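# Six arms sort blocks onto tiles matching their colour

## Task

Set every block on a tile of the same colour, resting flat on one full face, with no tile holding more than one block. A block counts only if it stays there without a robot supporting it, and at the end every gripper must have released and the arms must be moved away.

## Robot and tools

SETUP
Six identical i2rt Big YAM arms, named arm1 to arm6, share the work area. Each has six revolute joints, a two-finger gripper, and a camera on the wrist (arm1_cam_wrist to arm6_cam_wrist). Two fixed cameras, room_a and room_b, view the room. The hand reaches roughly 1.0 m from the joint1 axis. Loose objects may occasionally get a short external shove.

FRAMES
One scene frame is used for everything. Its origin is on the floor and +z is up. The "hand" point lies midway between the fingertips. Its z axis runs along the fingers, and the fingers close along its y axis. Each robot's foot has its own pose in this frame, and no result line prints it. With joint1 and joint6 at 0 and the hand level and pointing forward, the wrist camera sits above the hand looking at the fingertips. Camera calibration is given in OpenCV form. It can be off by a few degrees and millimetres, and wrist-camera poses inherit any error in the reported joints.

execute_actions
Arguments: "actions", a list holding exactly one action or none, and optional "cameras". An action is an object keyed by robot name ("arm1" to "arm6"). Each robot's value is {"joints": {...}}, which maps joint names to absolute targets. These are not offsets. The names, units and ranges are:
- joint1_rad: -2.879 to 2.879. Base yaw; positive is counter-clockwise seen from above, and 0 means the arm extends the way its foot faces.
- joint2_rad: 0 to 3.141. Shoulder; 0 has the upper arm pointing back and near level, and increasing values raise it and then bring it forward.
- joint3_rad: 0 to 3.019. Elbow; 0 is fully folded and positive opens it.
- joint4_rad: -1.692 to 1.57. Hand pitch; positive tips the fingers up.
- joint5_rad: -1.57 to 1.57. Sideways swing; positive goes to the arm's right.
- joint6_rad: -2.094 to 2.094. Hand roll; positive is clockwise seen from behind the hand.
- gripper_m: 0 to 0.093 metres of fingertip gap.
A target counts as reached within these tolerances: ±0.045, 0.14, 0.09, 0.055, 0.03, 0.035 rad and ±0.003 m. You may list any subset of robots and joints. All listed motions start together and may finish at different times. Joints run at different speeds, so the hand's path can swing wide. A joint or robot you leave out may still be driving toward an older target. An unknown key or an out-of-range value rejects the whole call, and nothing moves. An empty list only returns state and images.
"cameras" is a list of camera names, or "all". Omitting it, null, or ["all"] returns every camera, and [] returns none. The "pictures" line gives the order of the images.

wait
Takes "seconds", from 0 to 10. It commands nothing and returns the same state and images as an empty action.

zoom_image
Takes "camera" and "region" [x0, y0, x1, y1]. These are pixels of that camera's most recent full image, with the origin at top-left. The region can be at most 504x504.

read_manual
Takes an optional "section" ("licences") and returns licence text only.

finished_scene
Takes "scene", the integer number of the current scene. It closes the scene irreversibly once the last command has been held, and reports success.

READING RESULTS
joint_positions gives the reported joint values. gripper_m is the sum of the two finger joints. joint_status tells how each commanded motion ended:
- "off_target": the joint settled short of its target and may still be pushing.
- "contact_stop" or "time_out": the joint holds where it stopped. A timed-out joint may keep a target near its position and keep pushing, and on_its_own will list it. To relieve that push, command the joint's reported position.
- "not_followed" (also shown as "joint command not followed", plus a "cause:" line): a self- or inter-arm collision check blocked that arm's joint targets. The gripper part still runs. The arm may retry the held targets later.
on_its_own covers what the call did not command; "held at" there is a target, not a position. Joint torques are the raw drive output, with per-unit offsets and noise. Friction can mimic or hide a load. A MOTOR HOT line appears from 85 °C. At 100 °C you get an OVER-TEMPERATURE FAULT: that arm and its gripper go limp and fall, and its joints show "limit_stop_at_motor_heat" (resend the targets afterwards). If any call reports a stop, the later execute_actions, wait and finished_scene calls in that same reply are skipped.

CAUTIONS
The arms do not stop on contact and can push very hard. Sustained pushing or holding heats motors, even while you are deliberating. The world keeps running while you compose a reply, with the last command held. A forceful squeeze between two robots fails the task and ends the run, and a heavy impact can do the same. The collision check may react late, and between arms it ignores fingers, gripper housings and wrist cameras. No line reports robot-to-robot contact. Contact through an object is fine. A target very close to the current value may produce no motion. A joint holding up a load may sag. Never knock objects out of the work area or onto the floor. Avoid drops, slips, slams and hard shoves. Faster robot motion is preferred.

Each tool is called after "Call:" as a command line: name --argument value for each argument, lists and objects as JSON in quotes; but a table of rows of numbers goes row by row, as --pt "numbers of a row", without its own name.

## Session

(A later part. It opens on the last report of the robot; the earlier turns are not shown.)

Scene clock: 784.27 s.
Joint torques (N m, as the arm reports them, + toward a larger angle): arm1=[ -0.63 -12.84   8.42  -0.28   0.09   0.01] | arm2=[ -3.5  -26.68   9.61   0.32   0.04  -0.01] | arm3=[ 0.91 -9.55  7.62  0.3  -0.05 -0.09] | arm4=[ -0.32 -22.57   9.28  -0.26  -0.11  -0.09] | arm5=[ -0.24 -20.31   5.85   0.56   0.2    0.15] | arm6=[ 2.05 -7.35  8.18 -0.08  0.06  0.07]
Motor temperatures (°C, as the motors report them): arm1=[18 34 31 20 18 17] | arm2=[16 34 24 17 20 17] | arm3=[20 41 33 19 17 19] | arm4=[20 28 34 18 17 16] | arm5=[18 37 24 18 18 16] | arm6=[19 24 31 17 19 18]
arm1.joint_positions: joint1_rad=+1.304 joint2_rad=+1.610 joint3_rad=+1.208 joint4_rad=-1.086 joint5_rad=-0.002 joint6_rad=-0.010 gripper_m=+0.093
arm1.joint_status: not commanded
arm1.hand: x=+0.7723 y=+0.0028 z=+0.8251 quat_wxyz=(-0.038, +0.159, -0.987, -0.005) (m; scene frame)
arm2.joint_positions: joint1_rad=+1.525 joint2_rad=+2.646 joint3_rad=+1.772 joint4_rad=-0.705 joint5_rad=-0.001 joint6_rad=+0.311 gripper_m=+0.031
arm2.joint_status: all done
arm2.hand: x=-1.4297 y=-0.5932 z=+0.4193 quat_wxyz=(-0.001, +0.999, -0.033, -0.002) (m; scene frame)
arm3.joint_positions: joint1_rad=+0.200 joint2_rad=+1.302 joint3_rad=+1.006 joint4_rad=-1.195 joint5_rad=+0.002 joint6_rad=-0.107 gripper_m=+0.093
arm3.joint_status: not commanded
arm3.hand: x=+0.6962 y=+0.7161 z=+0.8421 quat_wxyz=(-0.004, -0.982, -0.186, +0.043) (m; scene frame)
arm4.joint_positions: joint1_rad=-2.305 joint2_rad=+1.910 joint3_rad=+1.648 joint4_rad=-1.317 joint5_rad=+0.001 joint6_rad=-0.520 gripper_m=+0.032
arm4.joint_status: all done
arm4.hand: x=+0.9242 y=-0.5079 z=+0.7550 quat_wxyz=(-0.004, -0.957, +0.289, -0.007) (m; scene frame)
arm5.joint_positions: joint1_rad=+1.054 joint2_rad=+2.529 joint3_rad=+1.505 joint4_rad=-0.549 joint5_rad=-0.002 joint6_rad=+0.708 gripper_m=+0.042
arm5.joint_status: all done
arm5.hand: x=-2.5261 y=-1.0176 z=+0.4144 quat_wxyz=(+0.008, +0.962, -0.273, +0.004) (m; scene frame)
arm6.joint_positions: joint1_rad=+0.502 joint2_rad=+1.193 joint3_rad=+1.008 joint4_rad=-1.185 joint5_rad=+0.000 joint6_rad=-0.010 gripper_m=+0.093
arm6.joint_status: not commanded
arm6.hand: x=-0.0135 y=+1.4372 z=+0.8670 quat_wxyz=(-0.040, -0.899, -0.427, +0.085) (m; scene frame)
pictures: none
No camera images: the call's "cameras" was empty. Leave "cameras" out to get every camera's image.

Call:
execute_actions --actions '[{"arm2":{"joints":{"joint2_rad":2.68}},"arm4":{"joints":{"joint1_rad":0.322,"joint2_rad":1.80,"joint3_rad":1.405,"joint4_rad":-1.15,"joint6_rad":0.24}},"arm5":{"joints":{"joint2_rad":2.562}}}]' --cameras '["arm2_cam_wrist","arm4_cam_wrist","arm5_cam_wrist"]'

Scene clock: 798.87 s.
Joint torques (N m, as the arm reports them, + toward a larger angle): arm1=[ -0.61 -12.84   8.43  -0.28   0.08   0.01] | arm2=[ -3.6  -23.11   9.32   0.24   0.04   0.01] | arm3=[ 0.63 -9.59  7.67  0.3  -0.06 -0.11] | arm4=[ -0.27 -19.99   8.16   0.41   0.08   0.09] | arm5=[ -0.28 -16.89   5.78   0.55   0.17   0.14] | arm6=[ 2.08 -7.32  8.18 -0.1   0.06  0.06]
Motor temperatures (°C, as the motors report them): arm1=[18 33 31 20 18 17] | arm2=[16 35 24 17 20 17] | arm3=[20 41 33 19 17 19] | arm4=[20 28 35 18 17 16] | arm5=[18 37 24 18 18 16] | arm6=[19 24 31 17 19 18]
arm1.joint_positions: joint1_rad=+1.304 joint2_rad=+1.610 joint3_rad=+1.208 joint4_rad=-1.086 joint5_rad=-0.002 joint6_rad=-0.010 gripper_m=+0.093
arm1.joint_status: not commanded
arm1.hand: x=+0.7723 y=+0.0028 z=+0.8251 quat_wxyz=(-0.038, +0.159, -0.987, -0.005) (m; scene frame)
arm2.joint_positions: joint1_rad=+1.525 joint2_rad=+2.659 joint3_rad=+1.774 joint4_rad=-0.704 joint5_rad=-0.001 joint6_rad=+0.311 gripper_m=+0.031
arm2.joint_status: all done
arm2.hand: x=-1.4262 y=-0.5924 z=+0.4121 quat_wxyz=(-0.002, +0.999, -0.033, +0.003) (m; scene frame)
arm3.joint_positions: joint1_rad=+0.200 joint2_rad=+1.302 joint3_rad=+1.006 joint4_rad=-1.195 joint5_rad=+0.002 joint6_rad=-0.107 gripper_m=+0.093
arm3.joint_status: not commanded
arm3.hand: x=+0.6962 y=+0.7161 z=+0.8421 quat_wxyz=(-0.004, -0.982, -0.186, +0.043) (m; scene frame)
arm4.joint_positions: joint1_rad=+0.329 joint2_rad=+1.806 joint3_rad=+1.405 joint4_rad=-1.153 joint5_rad=-0.002 joint6_rad=+0.229 gripper_m=+0.032
arm4.joint_status: all done
arm4.hand: x=+1.1607 y=-1.5570 z=+0.7289 quat_wxyz=(-0.011, -0.796, -0.605, +0.003) (m; scene frame)
arm5.joint_positions: joint1_rad=+1.054 joint2_rad=+2.534 joint3_rad=+1.505 joint4_rad=-0.549 joint5_rad=-0.001 joint6_rad=+0.708 gripper_m=+0.042
arm5.joint_status: all done
arm5.hand: x=-2.5247 y=-1.0173 z=+0.4120 quat_wxyz=(+0.007, +0.962, -0.273, +0.006) (m; scene frame)
arm6.joint_positions: joint1_rad=+0.502 joint2_rad=+1.193 joint3_rad=+1.008 joint4_rad=-1.185 joint5_rad=+0.000 joint6_rad=-0.010 gripper_m=+0.093
arm6.joint_status: not commanded
arm6.hand: x=-0.0135 y=+1.4372 z=+0.8670 quat_wxyz=(-0.040, -0.899, -0.427, +0.085) (m; scene frame)
pictures: arm2_cam_wrist, arm4_cam_wrist, arm5_cam_wrist
camera_calibration (this result's frames):
arm2_cam_wrist: T_world_to_cam=[[0.0610753, 0.998103, 0.00773189, 0.671978], [0.79345, -0.053249, 0.606302, 0.857116], [0.605564, -0.0308952, -0.795197, 1.29965], [0, 0, 0, 1]] pos_world=[-1.50814, -0.58491, 0.508609]
arm4_cam_wrist: T_world_to_cam=[[-0.96199, 0.27247, -0.0183073, 1.54875], [0.211785, 0.786694, 0.57988, 0.56278], [0.172402, 0.553961, -0.814496, 1.37838], [0, 0, 0, 1]] pos_world=[1.13306, -1.6283, 0.824696]
arm5_cam_wrist: T_world_to_cam=[[0.531613, 0.846985, -0.00204936, 2.209], [0.678281, -0.424274, 0.599939, 1.03929], [0.50727, -0.320326, -0.800043, 1.40801], [0, 0, 0, 1]] pos_world=[-2.59351, -0.979025, 0.507487]
Images, in order (width x height): arm2_cam_wrist 616x616, arm4_cam_wrist 616x616, arm5_cam_wrist 616x616.

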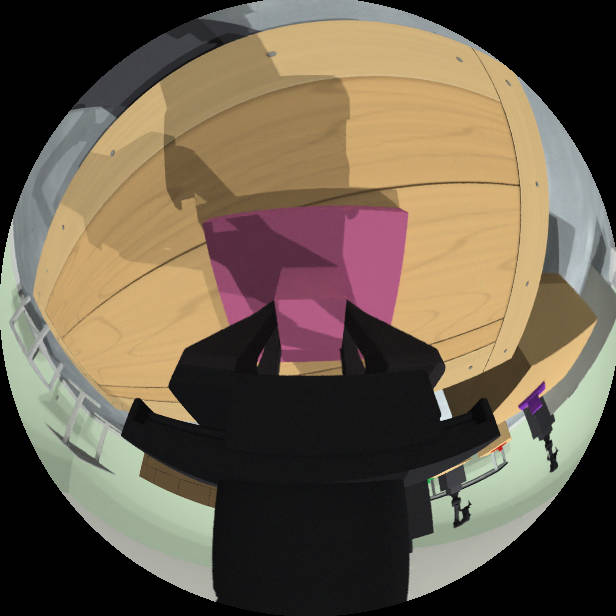

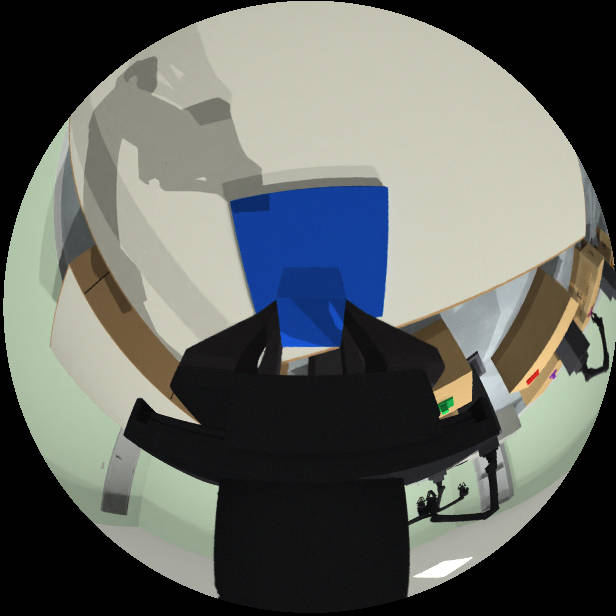

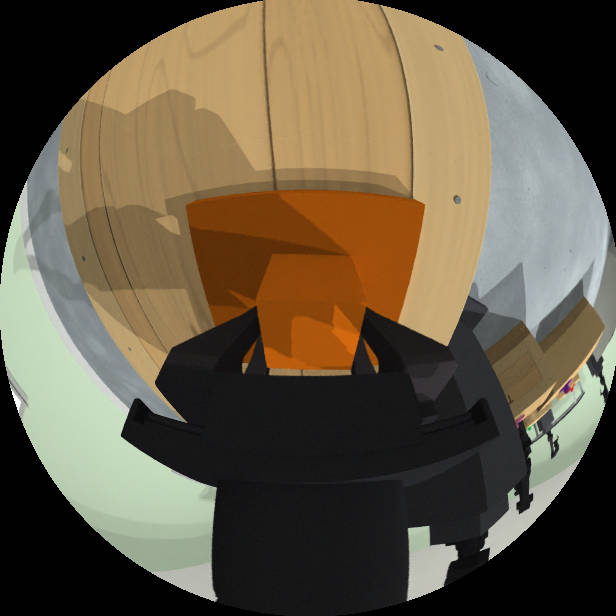

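Call:
execute_actions --actions '[{"arm2":{"joints":{"joint2_rad":2.665,"gripper_m":0.093}},"arm4":{"joints":{"joint2_rad":1.885,"joint3_rad":1.345,"joint4_rad":-1.015}},"arm5":{"joints":{"joint2_rad":2.54,"gripper_m":0.093}}}]' --cameras '[]'

Scene clock: 806.33 s.
Joint torques (N m, as the arm reports them, + toward a larger angle): arm1=[ -0.64 -12.86   8.41  -0.26   0.09   0.01] | arm2=[ -3.31 -24.63   9.29   0.21   0.03   0.  ] | arm3=[ 0.98 -9.7   7.72  0.26 -0.07 -0.13] | arm4=[ -0.29 -20.82   8.07   0.84   0.08   0.11] | arm5=[  0.04 -18.89   5.74   0.55   0.17   0.14] | arm6=[ 2.   -7.55  8.18 -0.08  0.07  0.07]
Motor temperatures (°C, as the motors report them): arm1=[18 33 31 20 18 17] | arm2=[16 34 24 17 20 17] | arm3=[20 40 33 19 17 19] | arm4=[20 27 35 18 17 16] | arm5=[18 36 24 18 18 16] | arm6=[19 24 31 17 19 18]
arm1.joint_positions: joint1_rad=+1.304 joint2_rad=+1.610 joint3_rad=+1.208 joint4_rad=-1.086 joint5_rad=-0.002 joint6_rad=-0.010 gripper_m=+0.093
arm1.joint_status: not commanded
arm1.hand: x=+0.7723 y=+0.0028 z=+0.8251 quat_wxyz=(-0.038, +0.159, -0.987, -0.005) (m; scene frame)
arm2.joint_positions: joint1_rad=+1.525 joint2_rad=+2.660 joint3_rad=+1.774 joint4_rad=-0.704 joint5_rad=-0.001 joint6_rad=+0.310 gripper_m=+0.093
arm2.joint_status: all done
arm2.hand: x=-1.4259 y=-0.5923 z=+0.4116 quat_wxyz=(-0.002, +0.999, -0.033, +0.003) (m; scene frame)
arm3.joint_positions: joint1_rad=+0.200 joint2_rad=+1.302 joint3_rad=+1.006 joint4_rad=-1.195 joint5_rad=+0.002 joint6_rad=-0.107 gripper_m=+0.093
arm3.joint_status: not commanded
arm3.hand: x=+0.6962 y=+0.7161 z=+0.8421 quat_wxyz=(-0.004, -0.982, -0.186, +0.043) (m; scene frame)
arm4.joint_positions: joint1_rad=+0.329 joint2_rad=+1.894 joint3_rad=+1.335 joint4_rad=-1.031 joint5_rad=-0.002 joint6_rad=+0.229 gripper_m=+0.032
arm4.joint_status: all done
arm4.hand: x=+1.1614 y=-1.5511 z=+0.6603 quat_wxyz=(+0.003, -0.796, -0.605, -0.008) (m; scene frame)
arm5.joint_positions: joint1_rad=+1.054 joint2_rad=+2.535 joint3_rad=+1.505 joint4_rad=-0.549 joint5_rad=-0.001 joint6_rad=+0.709 gripper_m=+0.093
arm5.joint_status: all done
arm5.hand: x=-2.5243 y=-1.0172 z=+0.4114 quat_wxyz=(+0.006, +0.962, -0.273, +0.006) (m; scene frame)
arm6.joint_positions: joint1_rad=+0.502 joint2_rad=+1.193 joint3_rad=+1.008 joint4_rad=-1.185 joint5_rad=+0.000 joint6_rad=-0.010 gripper_m=+0.093
arm6.joint_status: not commanded
arm6.hand: x=-0.0135 y=+1.4372 z=+0.8670 quat_wxyz=(-0.040, -0.899, -0.427, +0.085) (m; scene frame)
pictures: none
No camera images: the call's "cameras" was empty. Leave "cameras" out to get every camera's image.

Call:
execute_actions --actions '[{"arm2":{"joints":{"joint2_rad":2.38,"joint3_rad":1.69,"joint4_rad":-0.88}},"arm4":{"joints":{"joint2_rad":1.93}},"arm5":{"joints":{"joint2_rad":2.25,"joint3_rad":1.45,"joint4_rad":-0.77}}}]' --cameras '[]'

Scene clock: 811.63 s.
Joint torques (N m, as the arm reports them, + toward a larger angle): arm1=[ -0.58 -12.83   8.41  -0.29   0.09   0.01] | arm2=[ -3.43 -24.43   9.44  -0.18   0.04  -0.02] | arm3=[ 0.42 -9.51  7.65  0.29 -0.07 -0.11] | arm4=[ -0.3  -18.98   8.09   0.67   0.06   0.1 ] | arm5=[ -0.3  -18.24   6.96   0.16   0.17   0.14] | arm6=[ 1.99 -7.39  8.19 -0.08  0.06  0.06]
Motor temperatures (°C, as the motors report them): arm1=[18 33 31 20 18 17] | arm2=[16 34 24 17 20 17] | arm3=[20 40 33 19 17 19] | arm4=[20 27 35 18 17 16] | arm5=[18 37 24 18 18 16] | arm6=[19 24 31 17 19 18]
arm1.joint_positions: joint1_rad=+1.304 joint2_rad=+1.610 joint3_rad=+1.208 joint4_rad=-1.086 joint5_rad=-0.002 joint6_rad=-0.010 gripper_m=+0.093
arm1.joint_status: not commanded
arm1.hand: x=+0.7723 y=+0.0028 z=+0.8251 quat_wxyz=(-0.038, +0.159, -0.987, -0.005) (m; scene frame)
arm2.joint_positions: joint1_rad=+1.525 joint2_rad=+2.384 joint3_rad=+1.680 joint4_rad=-0.874 joint5_rad=-0.001 joint6_rad=+0.310 gripper_m=+0.093
arm2.joint_status: all done
arm2.hand: x=-1.4312 y=-0.5941 z=+0.5562 quat_wxyz=(-0.001, +0.999, -0.033, -0.003) (m; scene frame)
arm3.joint_positions: joint1_rad=+0.200 joint2_rad=+1.302 joint3_rad=+1.006 joint4_rad=-1.195 joint5_rad=+0.002 joint6_rad=-0.107 gripper_m=+0.093
arm3.joint_status: not commanded
arm3.hand: x=+0.6962 y=+0.7161 z=+0.8421 quat_wxyz=(-0.004, -0.982, -0.186, +0.043) (m; scene frame)
arm4.joint_positions: joint1_rad=+0.329 joint2_rad=+1.917 joint3_rad=+1.335 joint4_rad=-1.029 joint5_rad=-0.001 joint6_rad=+0.229 gripper_m=+0.032
arm4.joint_status: all done
arm4.hand: x=+1.1615 y=-1.5489 z=+0.6488 quat_wxyz=(+0.012, -0.796, -0.605, -0.015) (m; scene frame)
arm5.joint_positions: joint1_rad=+1.054 joint2_rad=+2.247 joint3_rad=+1.439 joint4_rad=-0.762 joint5_rad=-0.001 joint6_rad=+0.709 gripper_m=+0.093
arm5.joint_status: all done
arm5.hand: x=-2.5339 y=-1.0165 z=+0.5555 quat_wxyz=(+0.008, +0.962, -0.273, +0.002) (m; scene frame)
arm6.joint_positions: joint1_rad=+0.502 joint2_rad=+1.193 joint3_rad=+1.008 joint4_rad=-1.185 joint5_rad=+0.000 joint6_rad=-0.010 gripper_m=+0.093
arm6.joint_status: not commanded
arm6.hand: x=-0.0135 y=+1.4372 z=+0.8670 quat_wxyz=(-0.040, -0.899, -0.427, +0.085) (m; scene frame)
pictures: none
No camera images: the call's "cameras" was empty. Leave "cameras" out to get every camera's image.

Call:
execute_actions --actions '[]' --cameras '["arm4_cam_wrist","arm2_cam_wrist","arm5_cam_wrist"]'

Scene clock: 814.90 s.
Joint torques (N m, as the arm reports them, + toward a larger angle): arm1=[ -0.59 -12.79   8.41  -0.29   0.09   0.01] | arm2=[ -3.5  -24.65   9.43  -0.09   0.04   0.  ] | arm3=[ 0.59 -9.76  7.77  0.22 -0.06 -0.12] | arm4=[ -0.32 -19.19   8.11   0.69   0.06   0.1 ] | arm5=[ -0.28 -18.28   6.97   0.16   0.17   0.15] | arm6=[ 1.94 -7.34  8.17 -0.12  0.07  0.07]
Motor temperatures (°C, as the motors report them): arm1=[18 33 31 20 18 17] | arm2=[16 34 24 17 20 17] | arm3=[20 40 33 19 17 19] | arm4=[20 27 35 18 17 16] | arm5=[18 37 24 18 18 16] | arm6=[19 24 31 17 19 18]
arm1.joint_positions: joint1_rad=+1.304 joint2_rad=+1.610 joint3_rad=+1.208 joint4_rad=-1.086 joint5_rad=-0.002 joint6_rad=-0.010 gripper_m=+0.093
arm1.joint_status: not commanded
arm1.hand: x=+0.7723 y=+0.0028 z=+0.8251 quat_wxyz=(-0.038, +0.159, -0.987, -0.005) (m; scene frame)
arm2.joint_positions: joint1_rad=+1.525 joint2_rad=+2.384 joint3_rad=+1.680 joint4_rad=-0.874 joint5_rad=-0.001 joint6_rad=+0.310 gripper_m=+0.093
arm2.joint_status: all done
arm2.hand: x=-1.4312 y=-0.5941 z=+0.5562 quat_wxyz=(-0.001, +0.999, -0.033, -0.003) (m; scene frame)
arm3.joint_positions: joint1_rad=+0.200 joint2_rad=+1.302 joint3_rad=+1.006 joint4_rad=-1.195 joint5_rad=+0.002 joint6_rad=-0.107 gripper_m=+0.093
arm3.joint_status: not commanded
arm3.hand: x=+0.6962 y=+0.7161 z=+0.8421 quat_wxyz=(-0.004, -0.982, -0.186, +0.043) (m; scene frame)
arm4.joint_positions: joint1_rad=+0.329 joint2_rad=+1.917 joint3_rad=+1.335 joint4_rad=-1.029 joint5_rad=-0.001 joint6_rad=+0.229 gripper_m=+0.032
arm4.joint_status: all done
arm4.hand: x=+1.1615 y=-1.5489 z=+0.6488 quat_wxyz=(+0.012, -0.796, -0.605, -0.015) (m; scene frame)
arm5.joint_positions: joint1_rad=+1.054 joint2_rad=+2.247 joint3_rad=+1.439 joint4_rad=-0.762 joint5_rad=-0.001 joint6_rad=+0.709 gripper_m=+0.093
arm5.joint_status: all done
arm5.hand: x=-2.5339 y=-1.0165 z=+0.5555 quat_wxyz=(+0.008, +0.962, -0.273, +0.002) (m; scene frame)
arm6.joint_positions: joint1_rad=+0.502 joint2_rad=+1.193 joint3_rad=+1.008 joint4_rad=-1.185 joint5_rad=+0.000 joint6_rad=-0.010 gripper_m=+0.093
arm6.joint_status: not commanded
arm6.hand: x=-0.0135 y=+1.4372 z=+0.8670 quat_wxyz=(-0.040, -0.899, -0.427, +0.085) (m; scene frame)
pictures: arm2_cam_wrist, arm4_cam_wrist, arm5_cam_wrist
camera_calibration (this result's frames):
arm2_cam_wrist: T_world_to_cam=[[0.0607214, 0.998146, 0.00428605, 0.674363], [0.800154, -0.0512428, 0.597601, 0.78919], [0.596713, -0.0328577, -0.801782, 1.40708], [0, 0, 0, 1]] pos_world=[-1.51205, -0.586439, 0.653663]
arm4_cam_wrist: T_world_to_cam=[[-0.961967, 0.273126, -0.00466866, 1.538], [0.210553, 0.752251, 0.624328, 0.52194], [0.174032, 0.5996, -0.781148, 1.35564], [0, 0, 0, 1]] pos_world=[1.13368, -1.62554, 0.740275]
arm5_cam_wrist: T_world_to_cam=[[0.532006, 0.846709, -0.00730751, 2.21712], [0.68279, -0.423876, 0.595086, 0.974299], [0.500767, -0.321579, -0.803629, 1.51201], [0, 0, 0, 1]] pos_world=[-2.60192, -0.978042, 0.651501]
Images, in order (width x height): arm2_cam_wrist 616x616, arm4_cam_wrist 616x616, arm5_cam_wrist 616x616.

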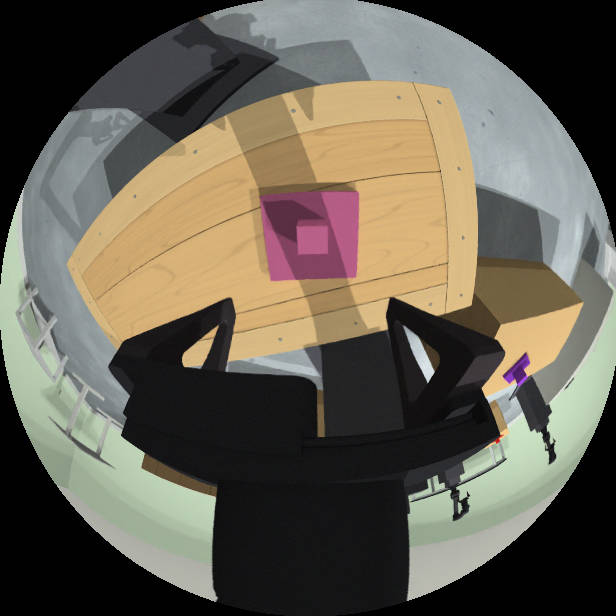

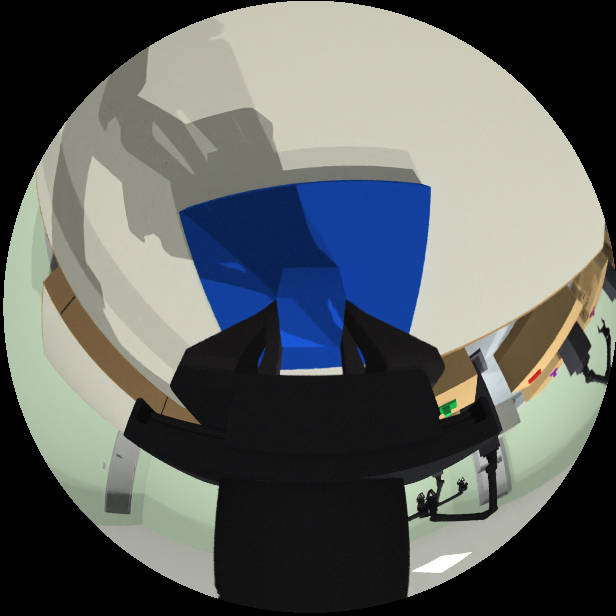

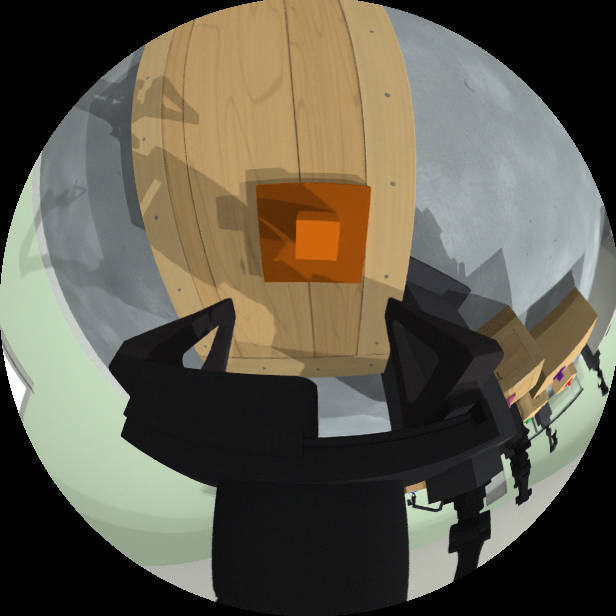

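Close enough; release.

Call:
execute_actions --actions '[{"arm4":{"joints":{"gripper_m":0.093}}}]' --cameras '[]'

Call:
execute_actions --actions '[{"arm4":{"joints":{"joint2_rad":1.72,"joint3_rad":1.42,"joint4_rad":-1.27}}}]' --cameras '["arm4_cam_wrist","room_a","room_b"]'

Scene clock: 821.50 s.
Joint torques (N m, as the arm reports them, + toward a larger angle): arm1=[ -0.59 -12.86   8.41  -0.28   0.09   0.01] | arm2=[ -3.31 -24.72   9.4   -0.15   0.07   0.  ] | arm3=[ 0.78 -9.57  7.8   0.2  -0.05 -0.11] | arm4=[ -0.31 -19.04   8.23   0.68   0.06   0.1 ] | arm5=[ -0.3  -18.28   6.97   0.17   0.17   0.14] | arm6=[ 1.95 -7.39  8.21 -0.12  0.07  0.06]
Motor temperatures (°C, as the motors report them): arm1=[18 33 31 20 18 17] | arm2=[16 34 24 17 20 17] | arm3=[20 40 33 19 17 19] | arm4=[20 27 35 18 17 16] | arm5=[18 37 24 18 18 16] | arm6=[19 24 31 17 19 18]
arm1.joint_positions: joint1_rad=+1.304 joint2_rad=+1.610 joint3_rad=+1.208 joint4_rad=-1.086 joint5_rad=-0.002 joint6_rad=-0.010 gripper_m=+0.093
arm1.joint_status: not commanded
arm1.hand: x=+0.7723 y=+0.0028 z=+0.8251 quat_wxyz=(-0.038, +0.159, -0.987, -0.005) (m; scene frame)
arm2.joint_positions: joint1_rad=+1.525 joint2_rad=+2.384 joint3_rad=+1.680 joint4_rad=-0.874 joint5_rad=-0.001 joint6_rad=+0.310 gripper_m=+0.093
arm2.joint_status: not commanded
arm2.hand: x=-1.4312 y=-0.5941 z=+0.5562 quat_wxyz=(-0.001, +0.999, -0.033, -0.003) (m; scene frame)
arm3.joint_positions: joint1_rad=+0.200 joint2_rad=+1.302 joint3_rad=+1.006 joint4_rad=-1.195 joint5_rad=+0.002 joint6_rad=-0.107 gripper_m=+0.093
arm3.joint_status: not commanded
arm3.hand: x=+0.6962 y=+0.7161 z=+0.8421 quat_wxyz=(-0.004, -0.982, -0.186, +0.043) (m; scene frame)
arm4.joint_positions: joint1_rad=+0.329 joint2_rad=+1.917 joint3_rad=+1.335 joint4_rad=-1.029 joint5_rad=-0.001 joint6_rad=+0.230 gripper_m=+0.093
arm4.joint_status: all done
arm4.hand: x=+1.1615 y=-1.5489 z=+0.6488 quat_wxyz=(+0.012, -0.796, -0.605, -0.015) (m; scene frame)
arm5.joint_positions: joint1_rad=+1.054 joint2_rad=+2.247 joint3_rad=+1.439 joint4_rad=-0.762 joint5_rad=-0.001 joint6_rad=+0.709 gripper_m=+0.093
arm5.joint_status: not commanded
arm5.hand: x=-2.5339 y=-1.0165 z=+0.5555 quat_wxyz=(+0.008, +0.962, -0.273, +0.002) (m; scene frame)
arm6.joint_positions: joint1_rad=+0.502 joint2_rad=+1.193 joint3_rad=+1.008 joint4_rad=-1.185 joint5_rad=+0.000 joint6_rad=-0.010 gripper_m=+0.093
arm6.joint_status: not commanded
arm6.hand: x=-0.0135 y=+1.4372 z=+0.8670 quat_wxyz=(-0.040, -0.899, -0.427, +0.085) (m; scene frame)
pictures: none
No camera images: the call's "cameras" was empty. Leave "cameras" out to get every camera's image.

Scene clock: 822.80 s.
Joint torques (N m, as the arm reports them, + toward a larger angle): arm1=[ -0.62 -12.85   8.41  -0.29   0.09   0.01] | arm2=[ -3.4  -24.64   9.44  -0.03   0.05   0.  ] | arm3=[ 0.37 -9.64  7.74  0.32 -0.03 -0.1 ] | arm4=[ -0.31 -18.34   9.81  -0.23   0.06   0.1 ] | arm5=[ -0.31 -18.28   6.97   0.17   0.17   0.14] | arm6=[ 2.   -7.41  8.17 -0.1   0.07  0.07]
Motor temperatures (°C, as the motors report them): arm1=[18 33 31 20 18 17] | arm2=[16 34 24 17 20 17] | arm3=[20 40 33 19 17 19] | arm4=[20 27 36 18 17 16] | arm5=[18 37 24 18 18 16] | arm6=[19 24 31 17 19 18]
arm1.joint_positions: joint1_rad=+1.304 joint2_rad=+1.610 joint3_rad=+1.208 joint4_rad=-1.086 joint5_rad=-0.002 joint6_rad=-0.010 gripper_m=+0.093
arm1.joint_status: not commanded
arm1.hand: x=+0.7723 y=+0.0028 z=+0.8251 quat_wxyz=(-0.038, +0.159, -0.987, -0.005) (m; scene frame)
arm2.joint_positions: joint1_rad=+1.525 joint2_rad=+2.384 joint3_rad=+1.680 joint4_rad=-0.874 joint5_rad=-0.001 joint6_rad=+0.310 gripper_m=+0.093
arm2.joint_status: not commanded
arm2.hand: x=-1.4312 y=-0.5941 z=+0.5562 quat_wxyz=(-0.001, +0.999, -0.033, -0.003) (m; scene frame)
arm3.joint_positions: joint1_rad=+0.200 joint2_rad=+1.302 joint3_rad=+1.006 joint4_rad=-1.195 joint5_rad=+0.002 joint6_rad=-0.107 gripper_m=+0.093
arm3.joint_status: not commanded
arm3.hand: x=+0.6962 y=+0.7161 z=+0.8421 quat_wxyz=(-0.004, -0.982, -0.186, +0.043) (m; scene frame)
arm4.joint_positions: joint1_rad=+0.329 joint2_rad=+1.713 joint3_rad=+1.402 joint4_rad=-1.256 joint5_rad=-0.001 joint6_rad=+0.230 gripper_m=+0.093
arm4.joint_status: all done
arm4.hand: x=+1.1614 y=-1.5324 z=+0.7738 quat_wxyz=(-0.006, -0.796, -0.605, +0.000) (m; scene frame)
arm5.joint_positions: joint1_rad=+1.054 joint2_rad=+2.247 joint3_rad=+1.439 joint4_rad=-0.762 joint5_rad=-0.001 joint6_rad=+0.709 gripper_m=+0.093
arm5.joint_status: not commanded
arm5.hand: x=-2.5339 y=-1.0165 z=+0.5555 quat_wxyz=(+0.008, +0.962, -0.273, +0.002) (m; scene frame)
arm6.joint_positions: joint1_rad=+0.502 joint2_rad=+1.193 joint3_rad=+1.008 joint4_rad=-1.185 joint5_rad=+0.000 joint6_rad=-0.010 gripper_m=+0.093
arm6.joint_status: not commanded
arm6.hand: x=-0.0135 y=+1.4372 z=+0.8670 quat_wxyz=(-0.040, -0.899, -0.427, +0.085) (m; scene frame)
pictures: arm4_cam_wrist, room_a, room_b
camera_calibration (this result's frames):
arm4_cam_wrist: T_world_to_cam=[[-0.9618, 0.273336, -0.0151155, 1.54216], [0.212236, 0.779404, 0.589478, 0.498095], [0.172907, 0.563752, -0.807643, 1.41032], [0, 0, 0, 1]] pos_world=[1.13368, -1.60481, 0.868727]
Images, in order (width x height): arm4_cam_wrist 616x616, room_a 672x504, room_b 672x504.

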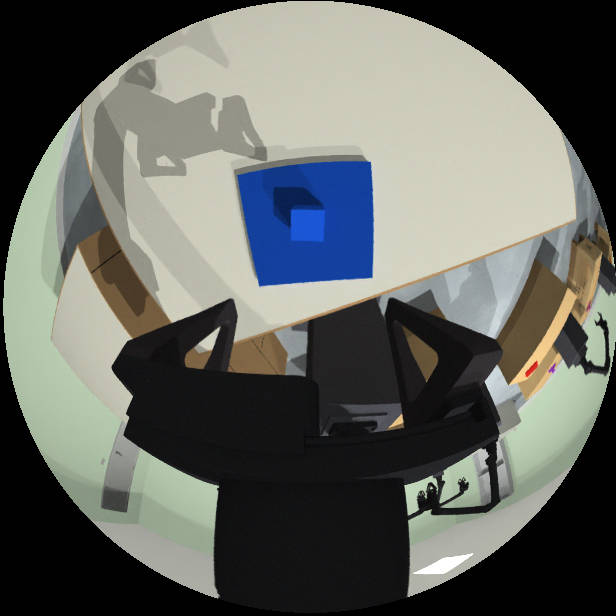

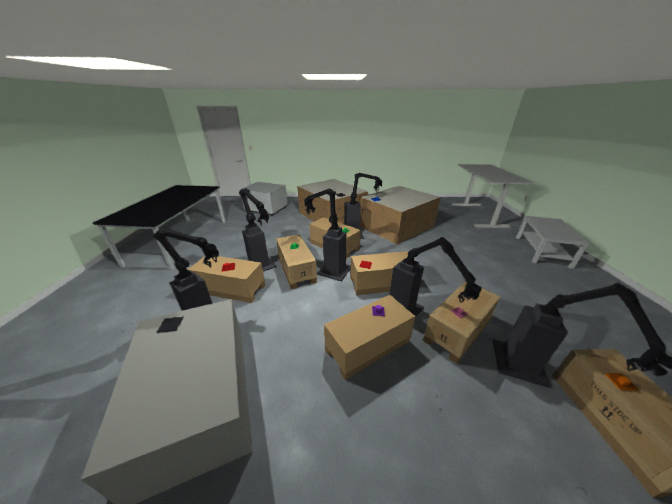

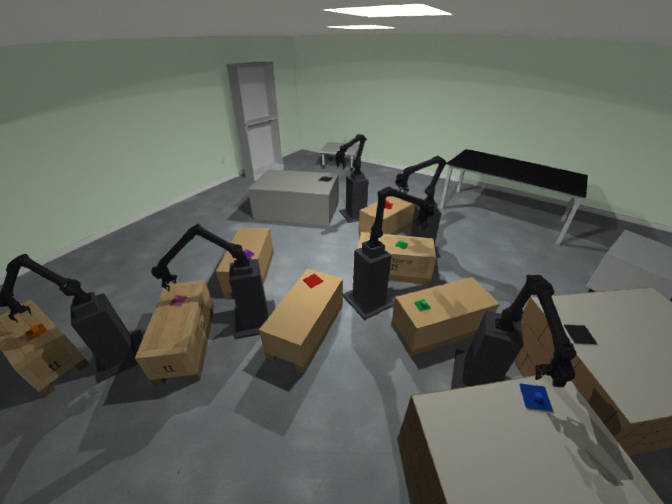

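Call:
zoom_image --camera "room_b" --region '[350, 190, 470, 320]'

Call:
zoom_image --camera "room_a" --region '[200, 220, 400, 330]'

Region (350, 190, 470, 320) of room_b's 672x504 image, scaled by 3.877, with more detail than that image has; it fills the left 465 columns of this view, and the rest is white.

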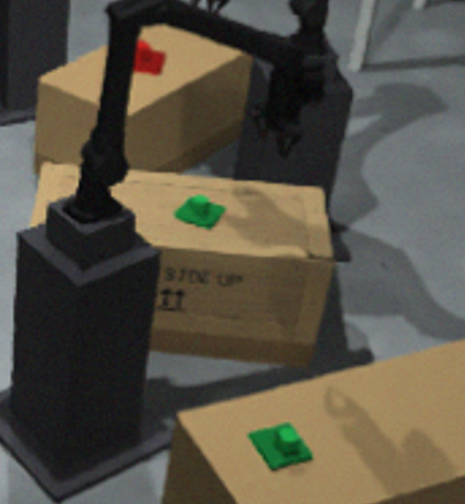

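Region (200, 220, 400, 330) of room_a's 672x504 image, scaled by 2.520, with more detail than that image has; it fills the top 277 rows of this view, and the rest is white.

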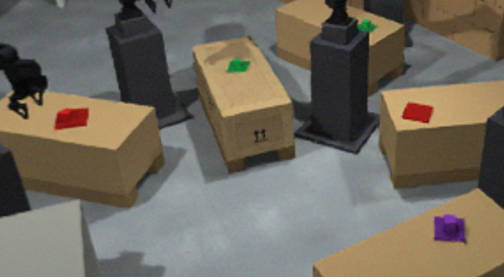

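Call:
finished_scene --scene 1

The scene is finished: the task was done.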